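## Task

White is to move: make a single move that checkmates Black. When finished, every square not involved in that move must contain exactly what it contained at the outset, each piece on the board must stand upright and lie wholly within one square, and nothing may count as placed if it stays there only because the robot is holding it.

## Robot and tools

Robot: two six-joint arms, left_arm and right_arm, each ending in a two-finger gripper. Cameras: cam_left_wrist and cam_right_wrist, both 504x504 fisheye images mounted on the wrists.

Frame: a single scene frame is used for everything. Its origin lies on the table surface midway between the arms; +x points out across the table, +z points up, and left_arm sits on the +y side. The arm names do not correspond to the left or right of any picture. Reported hand positions can be slightly wrong, more so when an arm reaches far.

Gripper axes: the fingers point along the gripper's +z and close along its x. end_effector_position is the midpoint between the pads; fingertips extend 17.5 mm past it. A flat block projects about 9 cm toward the gripper's -y, so keep it clear of pieces.

The row (20 numbers), shared by execute_actions and move: one flat list covering both arms, even when only one moves. Order: left_arm x, y, z (metres, scene frame), qw, qx, qy, qz (orientation quaternion, w first, scene frame), then left gripper position, force_limit, speed; then the same ten for right_arm. x, y, z and the quaternion are an absolute target pose for the point between the pads, not an offset. The last three per arm are each in -1 to 1. position: +1 fully open (50 mm gap), about -0.65 pads touching, -1 means close until an object blocks. force_limit: -1 about 20 N, 0 about 102 N, +1 about 185 N per pad. speed: -1 is 20 mm/s, 0 is 85, +1 is 150 mm/s of gap change. To leave a gripper unchanged, repeat its previous three numbers (a 0 is itself a command). To hold an arm still, resend its last reported pose and the same quaternion each call rather than the drifted one.

Tools:
- execute_actions {actions, pictures}. actions is an empty list (just report state), or one item: {rows: list of 1 to 15 rows, steps: up to 15}, each row used for one 1/30 s step and the last row repeated; or a wait {steps: up to 300}, counted from the previous result. A target farther than 0.6 m from an arm's last reported position along any of its gripper axes makes the call refused. Each step, the command is clipped to 70 mm and 16 degrees from the measured pose, so long moves need several actions; check the result and continue.
- move {target: one 20-number row, speed: m/s 0.002 to 0.5, default 0.25; rotation limited to twice that in rad/s}. Both grippers travel in straight lines to their absolute poses, ending together, for 0.5 to 10 s. It does not avoid obstacles or the other arm. Finger numbers are sent at the start.
- wait {seconds: 0 to 10}: lets the scene run without new commands.
- zoom_image {camera, region: [x0, y0, x1, y1] pixels, at most 504x504}: a closer look at the latest image, useful for reading square labels and piece identities.
- finished_scene {scene: 1 or 2}: ends that scene irreversibly and reports success; the next scene's task comes in its result.

Results: the state line lists each arm's position, quaternion and velocities. object_status: 0 moving, 1 blocked while opening, 2 blocked while closing (a real grip), 3 at requested position or pads met (usually nothing held). Confirm a grasp by seeing 2. Opening in mm is about (250 - position_measured) x 0.202. A move result adds a "move:" line: done, off_target, moving, held or fault, plus limits (paced = pose was clipped; held = a clearance check blocked steps, after which the arm may jump fast). "pose unreachable" and HELD mark steps the clearance check altered or skipped. Hand target shows where the controller is heading. Flange force is an approximate external force, including held weight. MOTOR HOT warns of overheating; reaching the limit brakes that arm.

Typical order: look and zoom to identify the board, square names and the mating move; approach the piece from above with the gripper open, descend, close with -1, verify status 2, lift, carry high, lower into the centre of the target square, open, rise. For a capture, first lift the captured piece and set it on the table off the board (never off the table). The gripper can roll a bit while holding; something may briefly tug a held piece.

Avoid: pressing past contact (stiff arms fault quickly; 144 N external force or a joint load limit stops the arm for 10 s), fast moves into things, arms colliding, knocking neighbouring pieces, dropping pieces, leaving a piece tilted, straddling a line, or still held. Joint load limits: waist and shoulder 309 N m, elbow 145, wrist joints 40.9.

Each tool is called after "Emit:" as a command line: name --argument value for each argument, lists and objects as JSON in quotes; but a table of rows of numbers goes row by row, as --pt "numbers of a row", without its own name.

## Session

Emit:
execute_actions --actions '[]'

Scene clock: 0.00 s of 4000.00 s.
left_arm: end_effector_position=(+0.7344, -0.0595, +0.1356) position_measured=3 object_status=3 end_effector_quat_wxyz=(+0.098, +0.959, +0.266, -0.017) end_effector_velocity=(-0.000, +0.000, -0.001) end_effector_angular_velocity=(+0.001, +0.002, +0.000) | right_arm: end_effector_position=(+0.5632, -0.5985, +0.3538) position_measured=3 object_status=3 end_effector_quat_wxyz=(+0.124, +0.897, -0.424, -0.030) end_effector_velocity=(+0.001, -0.000, -0.000) end_effector_angular_velocity=(-0.000, -0.001, +0.000)
Joint positions: left_arm=[-0.599  0.511  1.535 -0.179  0.969  0.484] | right_arm=[-0.164  0.152  1.619 -0.193  1.539  2.506]
Joint velocities: left_arm=[-0.     0.001 -0.    -0.     0.001 -0.   ] | right_arm=[-0.     0.001 -0.    -0.    -0.002 -0.   ]
Flange force (N, the push that the arm receives, along the gripper's own x y z axes): no reading
Hand target (left_arm): +0.734, -0.059, +0.136; +0.098, +0.959, +0.266, -0.017
Hand target (right_arm): +0.563, -0.598, +0.354; +0.124, +0.897, -0.424, -0.030

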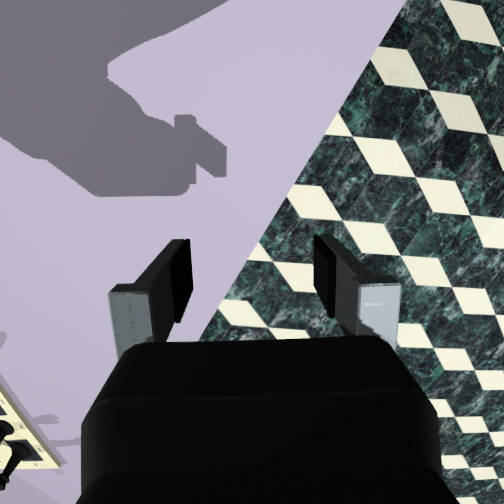

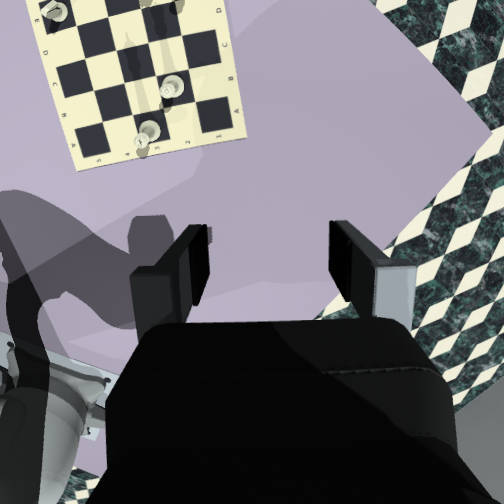

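Emit:
move --target '[0.5,0.35,0.35,0,1,0,0,1,0,0,0.5,-0.35,0.5,0,1,0,0,1,0,0]'

Scene clock: 12.47 s of 4000.00 s.
left_arm: end_effector_position=(+0.4993, +0.3502, +0.3492) position_measured=3 object_status=3 end_effector_quat_wxyz=(-0.001, +1.000, -0.000, +0.000) end_effector_velocity=(+0.000, -0.000, +0.000) end_effector_angular_velocity=(-0.002, -0.000, +0.000) | right_arm: end_effector_position=(+0.4994, -0.3500, +0.5001) position_measured=3 object_status=3 end_effector_quat_wxyz=(+0.000, +1.000, +0.000, -0.000) end_effector_velocity=(-0.000, -0.000, -0.000) end_effector_angular_velocity=(-0.000, +0.001, +0.000)
Joint positions: left_arm=[-0.282 -0.188  1.954  0.001  1.376  1.251] | right_arm=[ 0.15   0.057  1.455 -0.     1.63   1.913]
Joint velocities: left_arm=[ 0.    -0.    -0.    -0.002 -0.001  0.001] | right_arm=[-0.     0.     0.     0.     0.001 -0.   ]
Flange force (N, the push that the arm receives, along the gripper's own x y z axes): left_arm=[-0.2 -1.3 1.6] | right_arm=[-1.3 0.7 -1.3]
Hand target (left_arm): +0.499, +0.350, +0.349; -0.000, +1.000, -0.000, +0.000
Hand target (right_arm): +0.499, -0.350, +0.500; +0.000, +1.000, +0.000, -0.000
Off the commanded pose (left_arm): 0.001 m, 0 deg.
Off the commanded pose (right_arm): 0.001 m, 0 deg.
After step 90, 7.00 s passed at rest.
move: done

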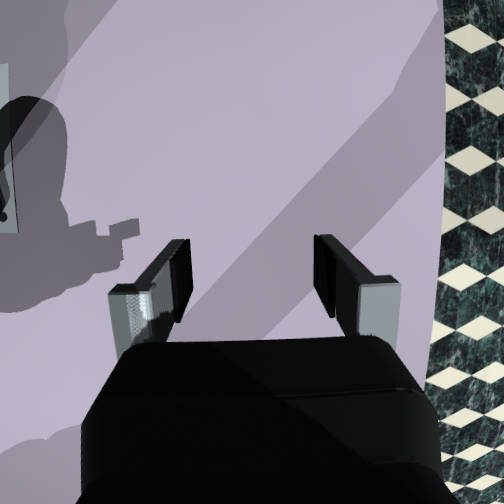

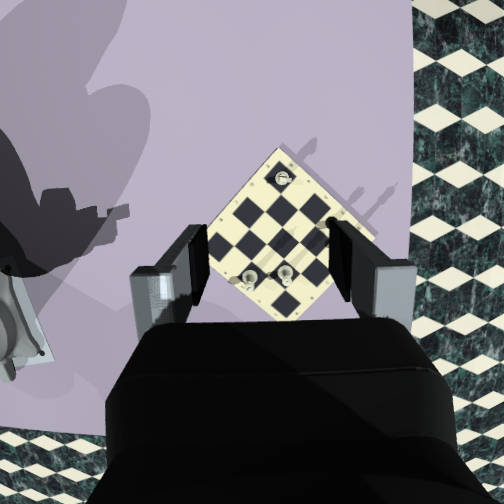

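Emit:
move --target '[0.3,0.35,0.4,0,1,0,0,1,0,0,0.54,-0.5,0.4,0,1,0,0,1,0,0]'

Emit:
zoom_image --camera "cam_right_wrist" --region '[120,0,400,240]'

Scene clock: 18.23 s of 4000.00 s.
left_arm: end_effector_position=(+0.2998, +0.3499, +0.3996) position_measured=3 object_status=3 end_effector_quat_wxyz=(+0.000, +1.000, -0.000, -0.000) end_effector_velocity=(-0.000, +0.000, +0.000) end_effector_angular_velocity=(+0.001, -0.001, -0.001) | right_arm: end_effector_position=(+0.5404, -0.5000, +0.4001) position_measured=3 object_status=3 end_effector_quat_wxyz=(-0.000, +1.000, -0.000, +0.000) end_effector_velocity=(+0.000, -0.000, -0.001) end_effector_angular_velocity=(-0.000, +0.000, +0.000)
Joint positions: left_arm=[-0.537 -0.535  2.074 -0.001  1.603  0.995] | right_arm=[-0.112  0.061  1.63   0.     1.45   1.651]
Joint velocities: left_arm=[-0.001 -0.001  0.     0.002  0.001 -0.001] | right_arm=[-0.001  0.001  0.    -0.    -0.001 -0.001]
Flange force (N, the push that the arm receives, along the gripper's own x y z axes): left_arm=[-1.0 0.0 1.0] | right_arm=[-2.0 -0.2 -1.9]
Hand target (left_arm): +0.300, +0.350, +0.400; +0.000, +1.000, -0.000, -0.000
Hand target (right_arm): +0.540, -0.500, +0.400; -0.000, +1.000, -0.000, +0.000
Off the commanded pose (left_arm): 0.000 m, 0 deg.
Off the commanded pose (right_arm): 0.000 m, 0 deg.
After step 90, 1.53 s passed at rest.
move: done

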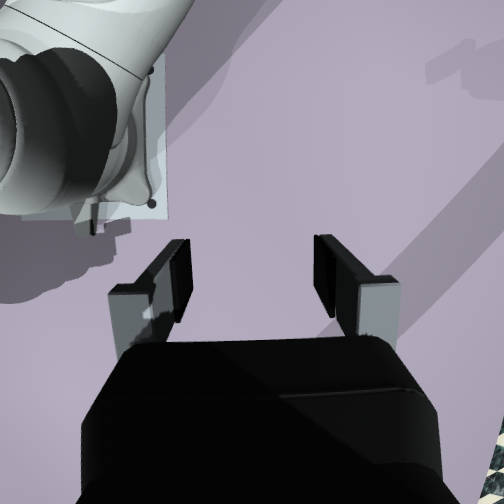

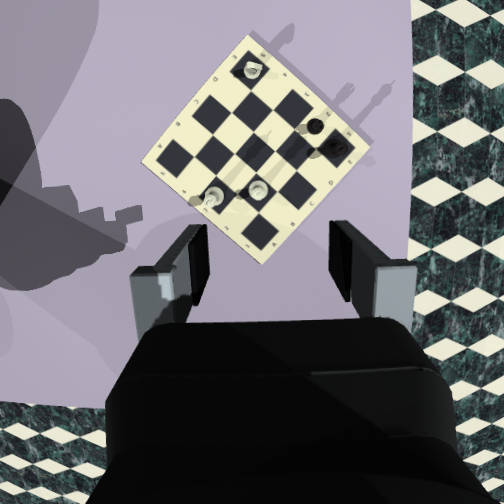

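Region (120, 0, 400, 240) of cam_right_wrist's 504x504 image, scaled by 1.800, with more detail than that image has; it fills the top 432 rows of this view, and the rest is white.

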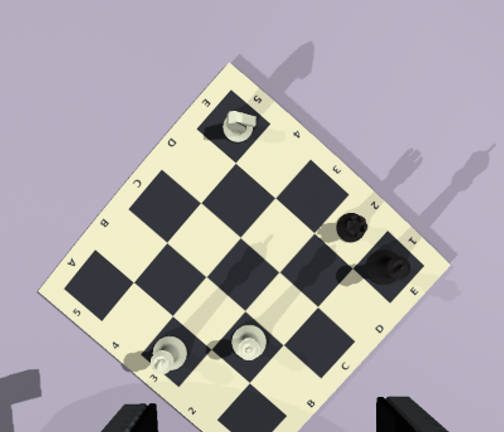

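Emit:
move --target '[0.35,0.35,0.4,0,1,0,0,1,0,0,0.56,-0.5,0.25,0,1,0,0,1,0,0]'

Emit:
zoom_image --camera "cam_right_wrist" --region '[130,0,430,240]'

Scene clock: 31.00 s of 4000.00 s.
left_arm: end_effector_position=(+0.3500, +0.3501, +0.4001) position_measured=3 object_status=3 end_effector_quat_wxyz=(-0.000, +1.000, +0.000, +0.000) end_effector_velocity=(-0.000, -0.000, +0.000) end_effector_angular_velocity=(-0.000, +0.001, -0.001) | right_arm: end_effector_position=(+0.5601, -0.5000, +0.2500) position_measured=3 object_status=3 end_effector_quat_wxyz=(+0.000, +1.000, -0.000, +0.000) end_effector_velocity=(-0.001, -0.000, -0.001) end_effector_angular_velocity=(-0.001, +0.002, +0.001)
Joint positions: left_arm=[-0.443 -0.45   2.033  0.     1.559  1.089] | right_arm=[-0.115  0.153  1.805 -0.     1.183  1.649]
Joint velocities: left_arm=[-0.001  0.    -0.    -0.001  0.001  0.   ] | right_arm=[ 0.     0.001  0.002 -0.001 -0.    -0.001]
Flange force (N, the push that the arm receives, along the gripper's own x y z axes): left_arm=[0.4 -2.1 0.4] | right_arm=[0.1 -0.9 -1.1]
Hand target (left_arm): +0.350, +0.350, +0.400; -0.000, +1.000, +0.000, +0.000
Hand target (right_arm): +0.560, -0.500, +0.250; +0.000, +1.000, -0.000, +0.000
Off the commanded pose (left_arm): 0.000 m, 0 deg.
Off the commanded pose (right_arm): 0.000 m, 0 deg.
After step 90, 8.77 s passed at rest.
move: done

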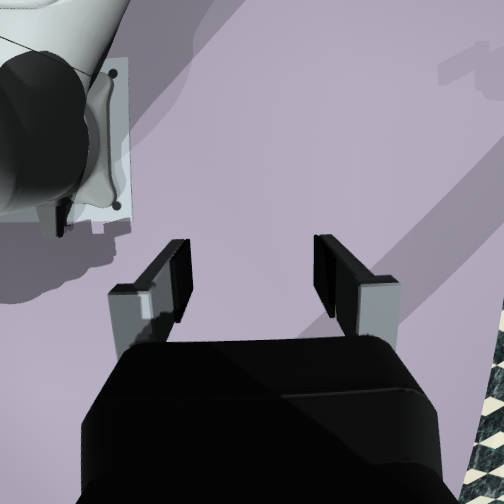

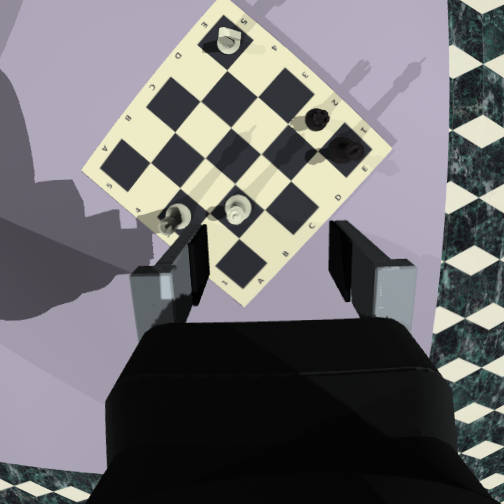

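Region (130, 0, 430, 240) of cam_right_wrist's 504x504 image, scaled by 1.680, with more detail than that image has; it fills the top 403 rows of this view, and the rest is white.

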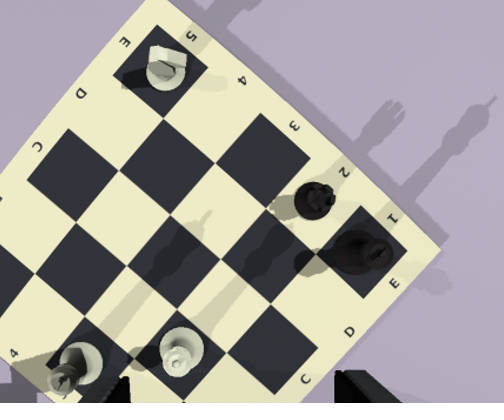

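Emit:
move --target '[0.35,0.35,0.4,0,1,0,0,1,0,0,0.541,-0.515,0.12,0,1,0,0,0.6,-0.8,0]' --speed 0.15

Scene clock: 51.97 s of 4000.00 s.
left_arm: end_effector_position=(+0.3500, +0.3500, +0.4000) position_measured=3 object_status=3 end_effector_quat_wxyz=(-0.000, +1.000, +0.000, +0.000) end_effector_velocity=(-0.000, +0.000, +0.000) end_effector_angular_velocity=(-0.000, -0.001, -0.001) | right_arm: end_effector_position=(+0.5411, -0.5151, +0.1200) position_measured=63 object_status=3 end_effector_quat_wxyz=(+0.000, +1.000, -0.000, +0.000) end_effector_velocity=(-0.001, -0.000, -0.001) end_effector_angular_velocity=(+0.000, +0.003, -0.000)
Joint positions: left_arm=[-0.443 -0.45   2.033  0.     1.559  1.089] | right_arm=[-0.138  0.231  1.976 -0.     0.935  1.626]
Joint velocities: left_arm=[-0.001 -0.001 -0.     0.     0.    -0.   ] | right_arm=[-0.     0.001  0.001  0.001  0.001 -0.   ]
Flange force (N, the push that the arm receives, along the gripper's own x y z axes): left_arm=[-4.0 1.2 1.4] | right_arm=[-0.8 2.6 -1.4]
Hand target (left_arm): +0.350, +0.350, +0.400; -0.000, +1.000, +0.000, +0.000
Hand target (right_arm): +0.541, -0.515, +0.120; +0.000, +1.000, -0.000, +0.000
Off the commanded pose (left_arm): 0.000 m, 0 deg.
Off the commanded pose (right_arm): 0.000 m, 0 deg.
After step 90, 16.73 s passed at rest.
move: done

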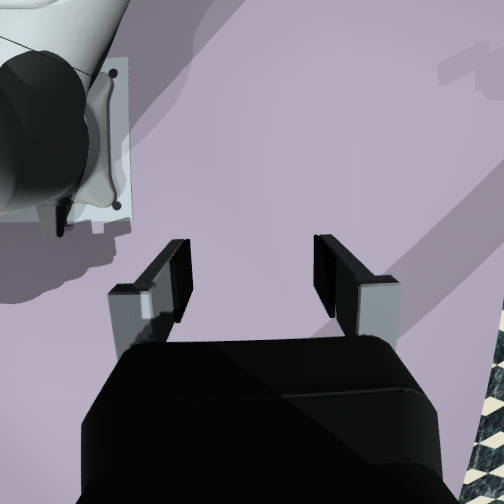

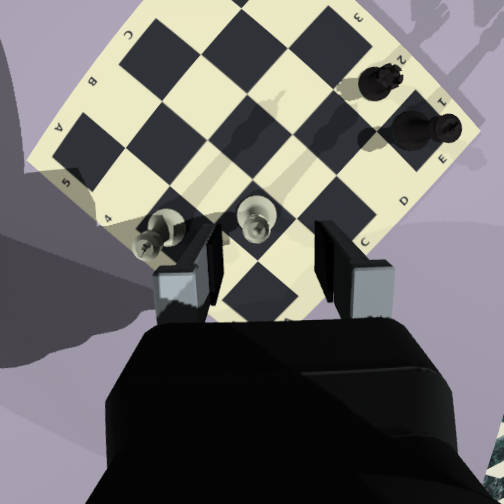

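Emit:
move --target '[0.35,0.35,0.4,0,1,0,0,1,0,0,0.535,-0.515,0.085,0,1,0,0,0.6,-0.8,0]' --speed 0.08

Emit:
zoom_image --camera "cam_right_wrist" --region '[130,150,410,330]'

Scene clock: 63.77 s of 4000.00 s.
left_arm: end_effector_position=(+0.3500, +0.3500, +0.4000) position_measured=3 object_status=3 end_effector_quat_wxyz=(-0.000, +1.000, +0.000, +0.000) end_effector_velocity=(-0.000, +0.001, +0.000) end_effector_angular_velocity=(+0.002, -0.001, -0.000) | right_arm: end_effector_position=(+0.5350, -0.5150, +0.0850) position_measured=63 object_status=3 end_effector_quat_wxyz=(+0.000, +1.000, -0.000, +0.000) end_effector_velocity=(-0.001, -0.000, -0.001) end_effector_angular_velocity=(+0.000, +0.001, -0.000)
Joint positions: left_arm=[-0.443 -0.45   2.033  0.     1.559  1.089] | right_arm=[-0.137  0.261  2.015 -0.     0.865  1.626]
Joint velocities: left_arm=[-0.    -0.001  0.     0.002  0.    -0.   ] | right_arm=[-0.     0.     0.001  0.     0.    -0.   ]
Flange force (N, the push that the arm receives, along the gripper's own x y z axes): left_arm=[-1.2 -3.4 0.4] | right_arm=[1.0 -0.6 -0.5]
Hand target (left_arm): +0.350, +0.350, +0.400; -0.000, +1.000, +0.000, +0.000
Hand target (right_arm): +0.535, -0.515, +0.085; +0.000, +1.000, -0.000, +0.000
Off the commanded pose (left_arm): 0.000 m, 0 deg.
Off the commanded pose (right_arm): 0.000 m, 0 deg.
After step 90, 8.07 s passed at rest.
move: done

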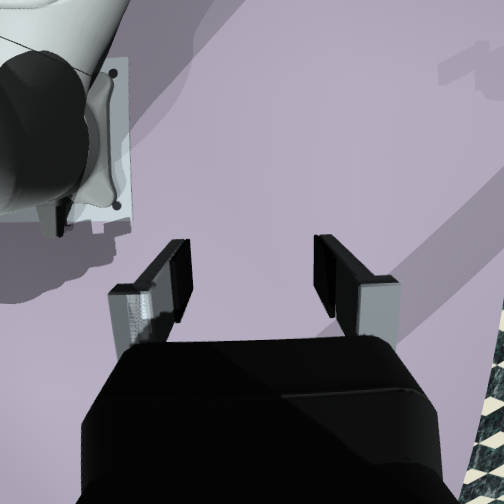

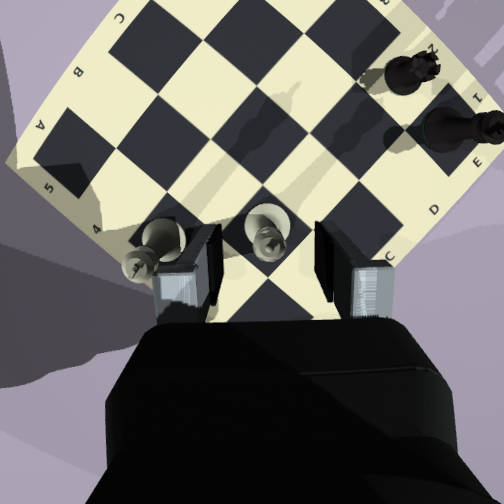

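Region (130, 150, 410, 330) of cam_right_wrist's 504x504 image, scaled by 1.800, with more detail than that image has; it fills the top 324 rows of this view, and the rest is white.

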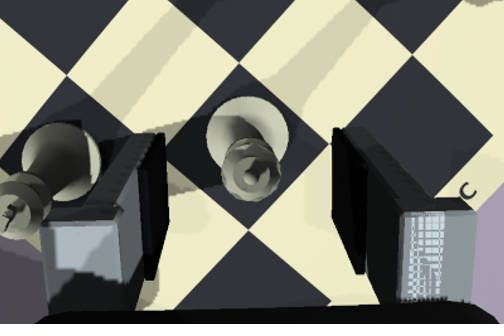

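Emit:
move --target '[0.35,0.35,0.4,0,1,0,0,1,0,0,0.535,-0.515,0.052,0,1,0,0,0.6,-0.8,0]' --speed 0.05

Emit:
move --target '[0.35,0.35,0.4,0,1,0,0,1,0,0,0.535,-0.515,0.052,0,1,0,0,-1,-0.7,-0.5]'

Emit:
move --target '[0.35,0.35,0.4,0,1,0,0,1,0,0,0.535,-0.515,0.075,0,1,0,0,-1,-0.7,-0.5]' --speed 0.05

Scene clock: 87.50 s of 4000.00 s.
left_arm: end_effector_position=(+0.3500, +0.3500, +0.4000) position_measured=3 object_status=3 end_effector_quat_wxyz=(+0.000, +1.000, +0.000, +0.000) end_effector_velocity=(+0.000, -0.000, +0.000) end_effector_angular_velocity=(+0.000, -0.001, -0.002) | right_arm: end_effector_position=(+0.5350, -0.5150, +0.0520) position_measured=63 object_status=3 end_effector_quat_wxyz=(+0.000, +1.000, -0.000, +0.000) end_effector_velocity=(-0.000, +0.000, -0.000) end_effector_angular_velocity=(+0.000, +0.001, +0.000)
Joint positions: left_arm=[-0.443 -0.45   2.033 -0.     1.559  1.089] | right_arm=[-0.137  0.301  2.038 -0.     0.802  1.626]
Joint velocities: left_arm=[-0.002 -0.    -0.     0.    -0.     0.   ] | right_arm=[ 0.     0.     0.     0.     0.001 -0.   ]
Flange force (N, the push that the arm receives, along the gripper's own x y z axes): left_arm=[3.6 -3.3 0.9] | right_arm=[1.7 -0.8 -1.4]
Hand target (left_arm): +0.350, +0.350, +0.400; +0.000, +1.000, +0.000, +0.000
Hand target (right_arm): +0.535, -0.515, +0.052; +0.000, +1.000, -0.000, +0.000
Off the commanded pose (left_arm): 0.000 m, 0 deg.
Off the commanded pose (right_arm): 0.000 m, 0 deg.
After step 90, 19.80 s passed at rest.
move: done

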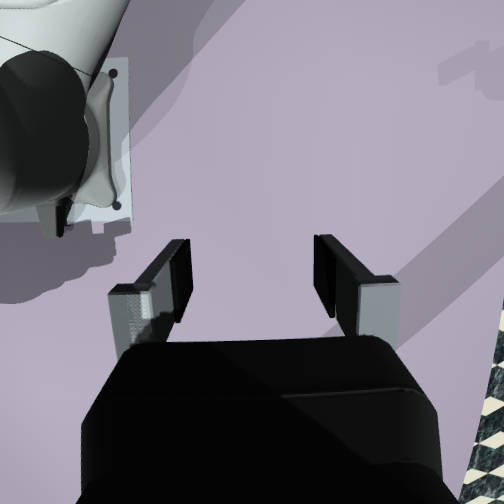

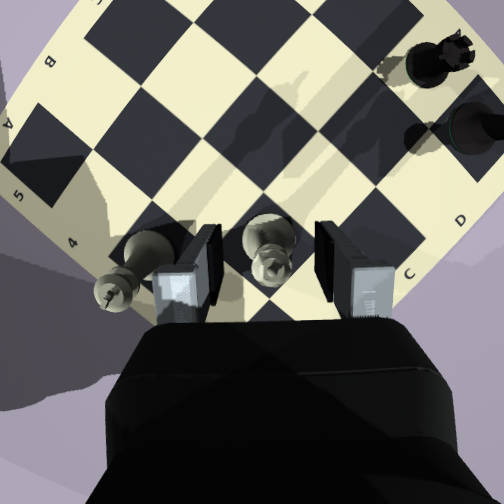

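Scene clock: 88.20 s of 4000.00 s.
left_arm: end_effector_position=(+0.3500, +0.3500, +0.4000) position_measured=3 object_status=3 end_effector_quat_wxyz=(+0.000, +1.000, +0.000, +0.000) end_effector_velocity=(+0.000, -0.000, -0.000) end_effector_angular_velocity=(-0.001, -0.002, -0.000) | right_arm: end_effector_position=(+0.5350, -0.5150, +0.0520) position_measured=185 object_status=2 end_effector_quat_wxyz=(+0.000, +1.000, +0.000, +0.000) end_effector_velocity=(+0.001, -0.000, +0.001) end_effector_angular_velocity=(+0.000, -0.003, -0.000)
Joint positions: left_arm=[-0.443 -0.45   2.033 -0.     1.559  1.089] | right_arm=[-0.137  0.301  2.038 -0.     0.802  1.626]
Joint velocities: left_arm=[-0.    -0.     0.    -0.    -0.002  0.   ] | right_arm=[-0.    -0.001 -0.     0.    -0.001 -0.   ]
Flange force (N, the push that the arm receives, along the gripper's own x y z axes): left_arm=[1.3 -6.3 -0.5] | right_arm=[1.4 -1.2 -1.0]
Hand target (left_arm): +0.350, +0.350, +0.400; +0.000, +1.000, -0.000, +0.000
Hand target (right_arm): +0.535, -0.515, +0.052; +0.000, +1.000, +0.000, +0.000
Off the commanded pose (left_arm): 0.000 m, 0 deg.
Off the commanded pose (right_arm): 0.000 m, 0 deg.
move: done

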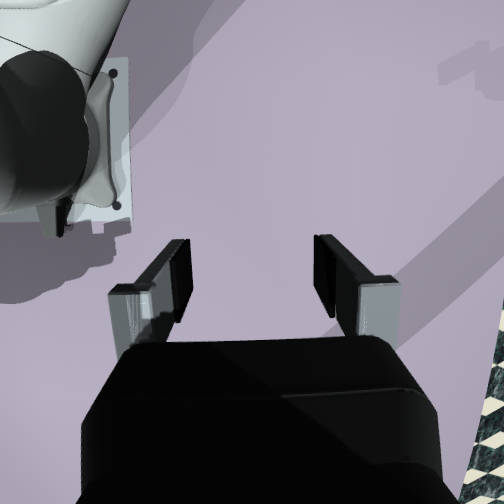

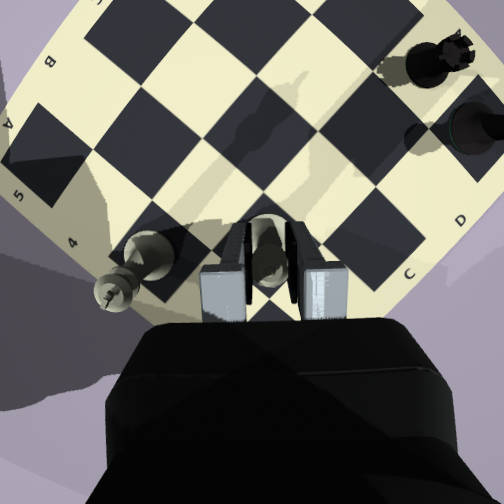

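Scene clock: 88.93 s of 4000.00 s.
left_arm: end_effector_position=(+0.3500, +0.3500, +0.4000) position_measured=3 object_status=3 end_effector_quat_wxyz=(+0.000, +1.000, -0.000, +0.000) end_effector_velocity=(-0.000, -0.000, +0.001) end_effector_angular_velocity=(-0.001, +0.000, -0.001) | right_arm: end_effector_position=(+0.5350, -0.5150, +0.0750) position_measured=185 object_status=2 end_effector_quat_wxyz=(-0.000, +1.000, +0.000, -0.000) end_effector_velocity=(+0.001, +0.000, +0.000) end_effector_angular_velocity=(+0.001, -0.001, -0.001)
Joint positions: left_arm=[-0.443 -0.45   2.033 -0.     1.559  1.089] | right_arm=[-0.137  0.273  2.023  0.     0.846  1.626]
Joint velocities: left_arm=[-0.001 -0.    -0.001 -0.001  0.001  0.   ] | right_arm=[ 0.     0.    -0.001  0.001 -0.     0.   ]
Flange force (N, the push that the arm receives, along the gripper's own x y z axes): left_arm=[-2.7 -0.6 -0.1] | right_arm=[2.2 -0.4 -0.3]
Hand target (left_arm): +0.350, +0.350, +0.400; +0.000, +1.000, -0.000, -0.000
Hand target (right_arm): +0.535, -0.515, +0.075; -0.000, +1.000, +0.000, -0.000
Off the commanded pose (left_arm): 0.000 m, 0 deg.
Off the commanded pose (right_arm): 0.000 m, 0 deg.
move: done

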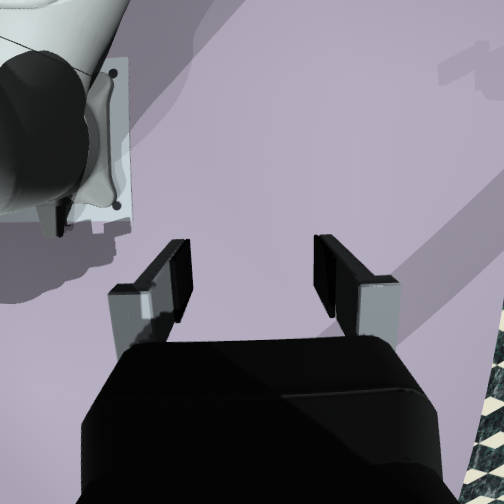

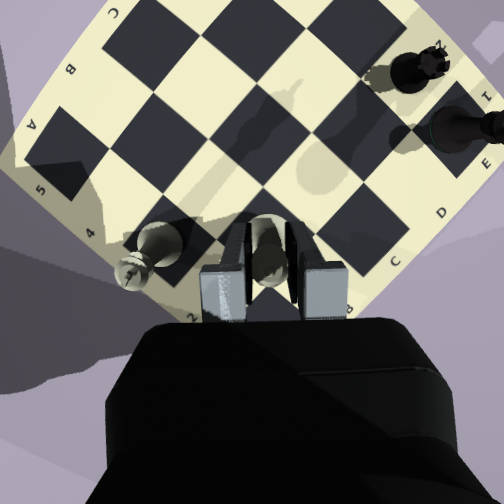

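Emit:
move --target '[0.35,0.35,0.4,0,1,0,0,1,0,0,0.5895,-0.515,0.058,0,1,0,0,-1,-0.7,-0.5]' --speed 0.08

Scene clock: 94.03 s of 4000.00 s.
left_arm: end_effector_position=(+0.3500, +0.3500, +0.4000) position_measured=3 object_status=3 end_effector_quat_wxyz=(+0.000, +1.000, +0.000, +0.000) end_effector_velocity=(+0.000, -0.001, -0.000) end_effector_angular_velocity=(-0.001, -0.000, -0.000) | right_arm: end_effector_position=(+0.5895, -0.5149, +0.0579) position_measured=185 object_status=2 end_effector_quat_wxyz=(-0.000, +1.000, -0.000, +0.000) end_effector_velocity=(-0.000, -0.000, -0.000) end_effector_angular_velocity=(-0.000, +0.001, +0.000)
Joint positions: left_arm=[-0.443 -0.45   2.033 -0.     1.559  1.089] | right_arm=[-0.142  0.364  1.93   0.     0.848  1.621]
Joint velocities: left_arm=[-0.001  0.     0.001 -0.001 -0.002 -0.   ] | right_arm=[-0.     0.001 -0.    -0.     0.001 -0.   ]
Flange force (N, the push that the arm receives, along the gripper's own x y z axes): left_arm=[0.2 -0.8 0.9] | right_arm=[1.1 1.0 -0.8]
Hand target (left_arm): +0.350, +0.350, +0.400; +0.000, +1.000, -0.000, -0.000
Hand target (right_arm): +0.589, -0.515, +0.058; -0.000, +1.000, +0.000, +0.000
Off the commanded pose (left_arm): 0.000 m, 0 deg.
Off the commanded pose (right_arm): 0.000 m, 0 deg.
After step 90, 1.07 s passed at rest.
move: done

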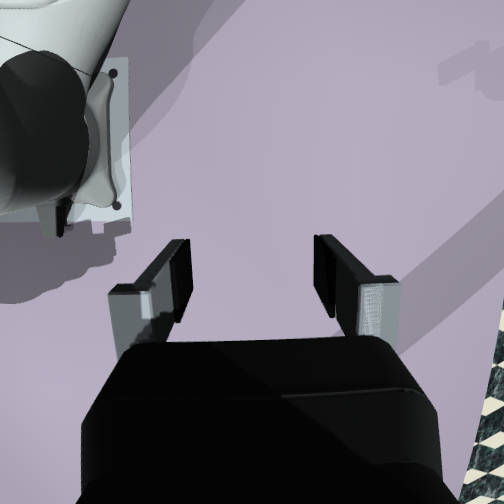

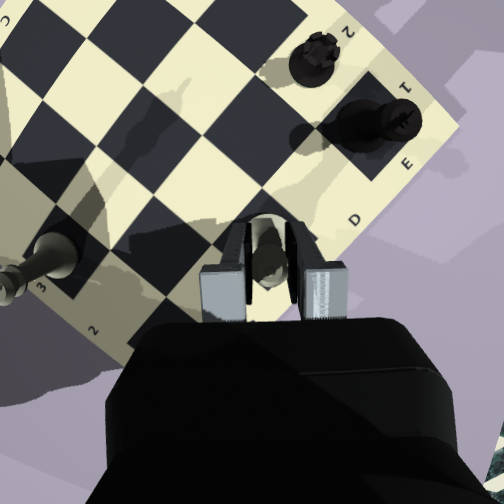

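Shift −2 mm in x, −2.5 mm in y.

Emit:
move --target '[0.35,0.35,0.4,0,1,0,0,1,0,0,0.5875,-0.5175,0.0528,0,1,0,0,-1,-0.7,-0.5]' --speed 0.015

Emit:
move --target '[0.35,0.35,0.4,0,1,0,0,1,0,0,0.5875,-0.5175,0.0528,0,1,0,0,0.6,-0.7,-0.5]'

Emit:
move --target '[0.35,0.35,0.4,0,1,0,0,1,0,0,0.5875,-0.5175,0.13,0,1,0,0,0.6,-0.7,-0.5]' --speed 0.1

Scene clock: 101.60 s of 4000.00 s.
left_arm: end_effector_position=(+0.3500, +0.3500, +0.4000) position_measured=3 object_status=3 end_effector_quat_wxyz=(+0.000, +1.000, -0.000, +0.000) end_effector_velocity=(-0.000, -0.000, +0.000) end_effector_angular_velocity=(-0.002, +0.000, +0.001) | right_arm: end_effector_position=(+0.5875, -0.5175, +0.0528) position_measured=185 object_status=2 end_effector_quat_wxyz=(+0.000, +1.000, +0.000, +0.000) end_effector_velocity=(-0.001, +0.000, +0.001) end_effector_angular_velocity=(+0.001, +0.000, -0.001)
Joint positions: left_arm=[-0.443 -0.45   2.033 -0.     1.559  1.089] | right_arm=[-0.145  0.367  1.937 -0.     0.837  1.618]
Joint velocities: left_arm=[ 0.001 -0.    -0.    -0.002 -0.    -0.   ] | right_arm=[ 0.    -0.001  0.     0.001  0.001  0.001]
Flange force (N, the push that the arm receives, along the gripper's own x y z axes): left_arm=[0.7 -0.7 -0.4] | right_arm=[0.8 -1.7 -1.1]
Hand target (left_arm): +0.350, +0.350, +0.400; +0.000, +1.000, -0.000, +0.000
Hand target (right_arm): +0.588, -0.518, +0.053; +0.000, +1.000, -0.000, +0.000
Off the commanded pose (left_arm): 0.000 m, 0 deg.
Off the commanded pose (right_arm): 0.000 m, 0 deg.
After step 90, 3.87 s passed at rest.
move: done

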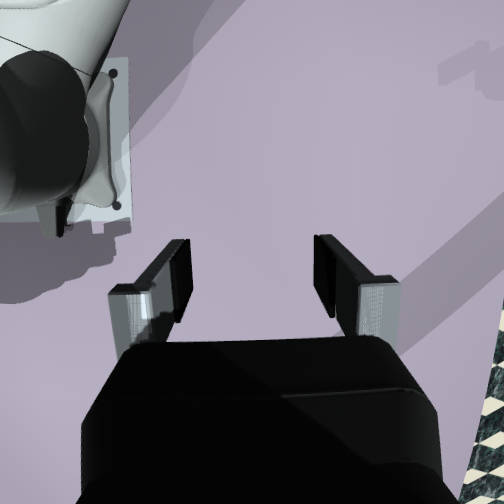

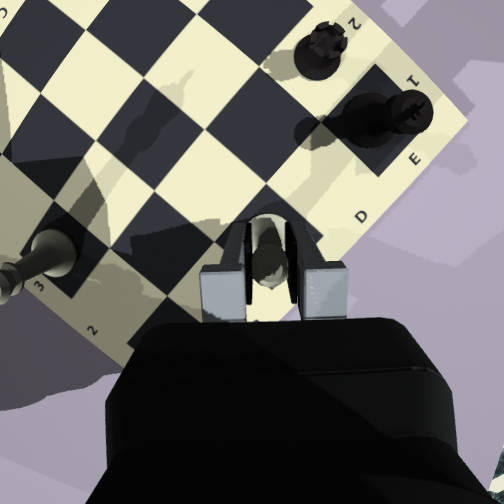

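Scene clock: 102.33 s of 4000.00 s.
left_arm: end_effector_position=(+0.3500, +0.3500, +0.4000) position_measured=3 object_status=3 end_effector_quat_wxyz=(+0.000, +1.000, +0.000, +0.000) end_effector_velocity=(-0.000, +0.000, +0.000) end_effector_angular_velocity=(+0.000, +0.000, -0.000) | right_arm: end_effector_position=(+0.5875, -0.5175, +0.0528) position_measured=63 object_status=3 end_effector_quat_wxyz=(+0.000, +1.000, +0.000, -0.000) end_effector_velocity=(+0.000, -0.000, -0.000) end_effector_angular_velocity=(-0.000, -0.000, -0.000)
Joint positions: left_arm=[-0.443 -0.45   2.033 -0.     1.559  1.089] | right_arm=[-0.145  0.367  1.938 -0.     0.837  1.618]
Joint velocities: left_arm=[ 0.  0. -0.  0.  0.  0.] | right_arm=[-0.  0.  0. -0. -0.  0.]
Flange force (N, the push that the arm receives, along the gripper's own x y z axes): left_arm=[-2.9 1.6 0.8] | right_arm=[1.4 0.8 -1.5]
Hand target (left_arm): +0.350, +0.350, +0.400; +0.000, +1.000, -0.000, +0.000
Hand target (right_arm): +0.588, -0.518, +0.053; +0.000, +1.000, +0.000, +0.000
Off the commanded pose (left_arm): 0.000 m, 0 deg.
Off the commanded pose (right_arm): 0.000 m, 0 deg.
move: done

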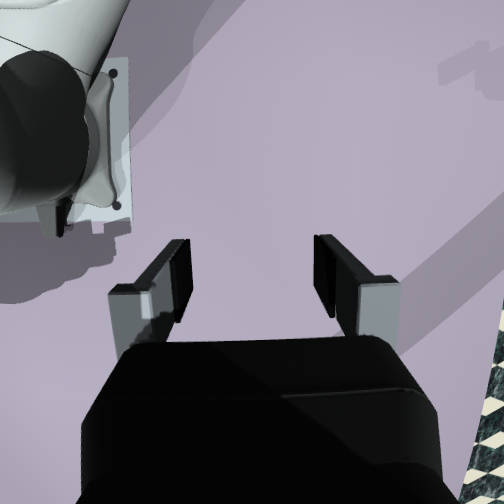

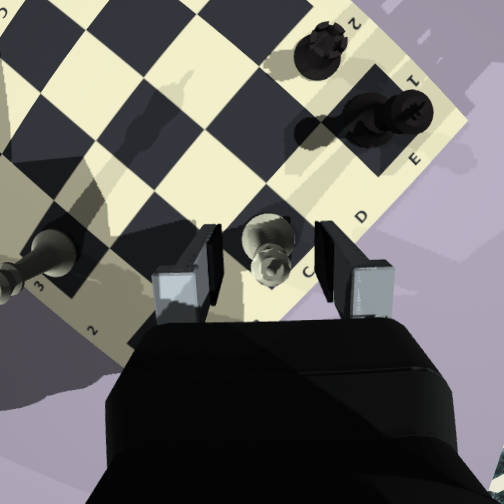

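Scene clock: 103.43 s of 4000.00 s.
left_arm: end_effector_position=(+0.3500, +0.3500, +0.4000) position_measured=3 object_status=3 end_effector_quat_wxyz=(+0.000, +1.000, +0.000, +0.000) end_effector_velocity=(-0.000, -0.001, -0.001) end_effector_angular_velocity=(-0.001, +0.001, -0.001) | right_arm: end_effector_position=(+0.5875, -0.5175, +0.1300) position_measured=63 object_status=3 end_effector_quat_wxyz=(-0.000, +1.000, +0.000, -0.000) end_effector_velocity=(+0.001, +0.000, +0.000) end_effector_angular_velocity=(-0.000, -0.001, +0.001)
Joint positions: left_arm=[-0.443 -0.45   2.033 -0.     1.559  1.089] | right_arm=[-0.145  0.286  1.88   0.     0.976  1.617]
Joint velocities: left_arm=[-0.001  0.001  0.001 -0.002 -0.001  0.   ] | right_arm=[ 0.     0.001 -0.001 -0.    -0.    -0.001]
Flange force (N, the push that the arm receives, along the gripper's own x y z axes): left_arm=[1.3 -1.8 1.3] | right_arm=[1.1 0.5 -1.7]
Hand target (left_arm): +0.350, +0.350, +0.400; +0.000, +1.000, -0.000, +0.000
Hand target (right_arm): +0.588, -0.517, +0.130; -0.000, +1.000, +0.000, -0.000
Off the commanded pose (left_arm): 0.000 m, 0 deg.
Off the commanded pose (right_arm): 0.000 m, 0 deg.
move: done

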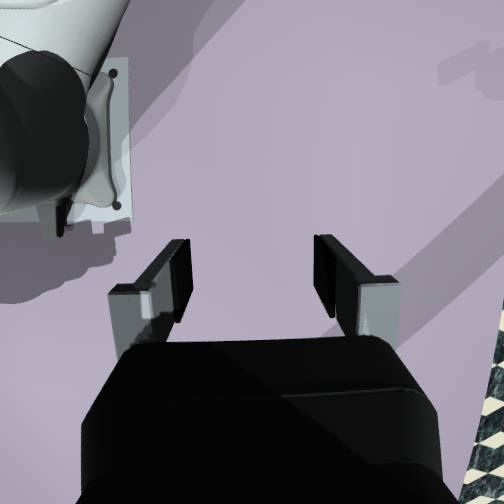

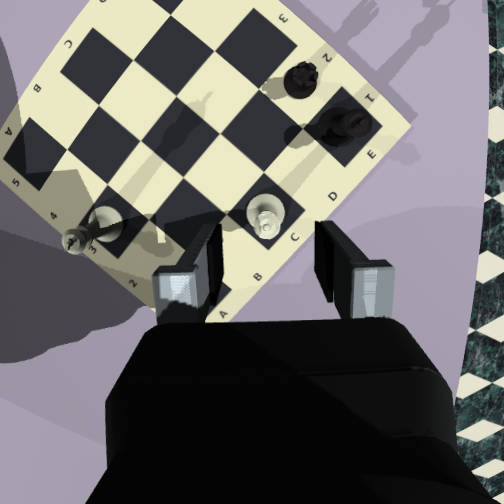

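Emit:
finished_scene --scene 1

The scene is finished: the task was done.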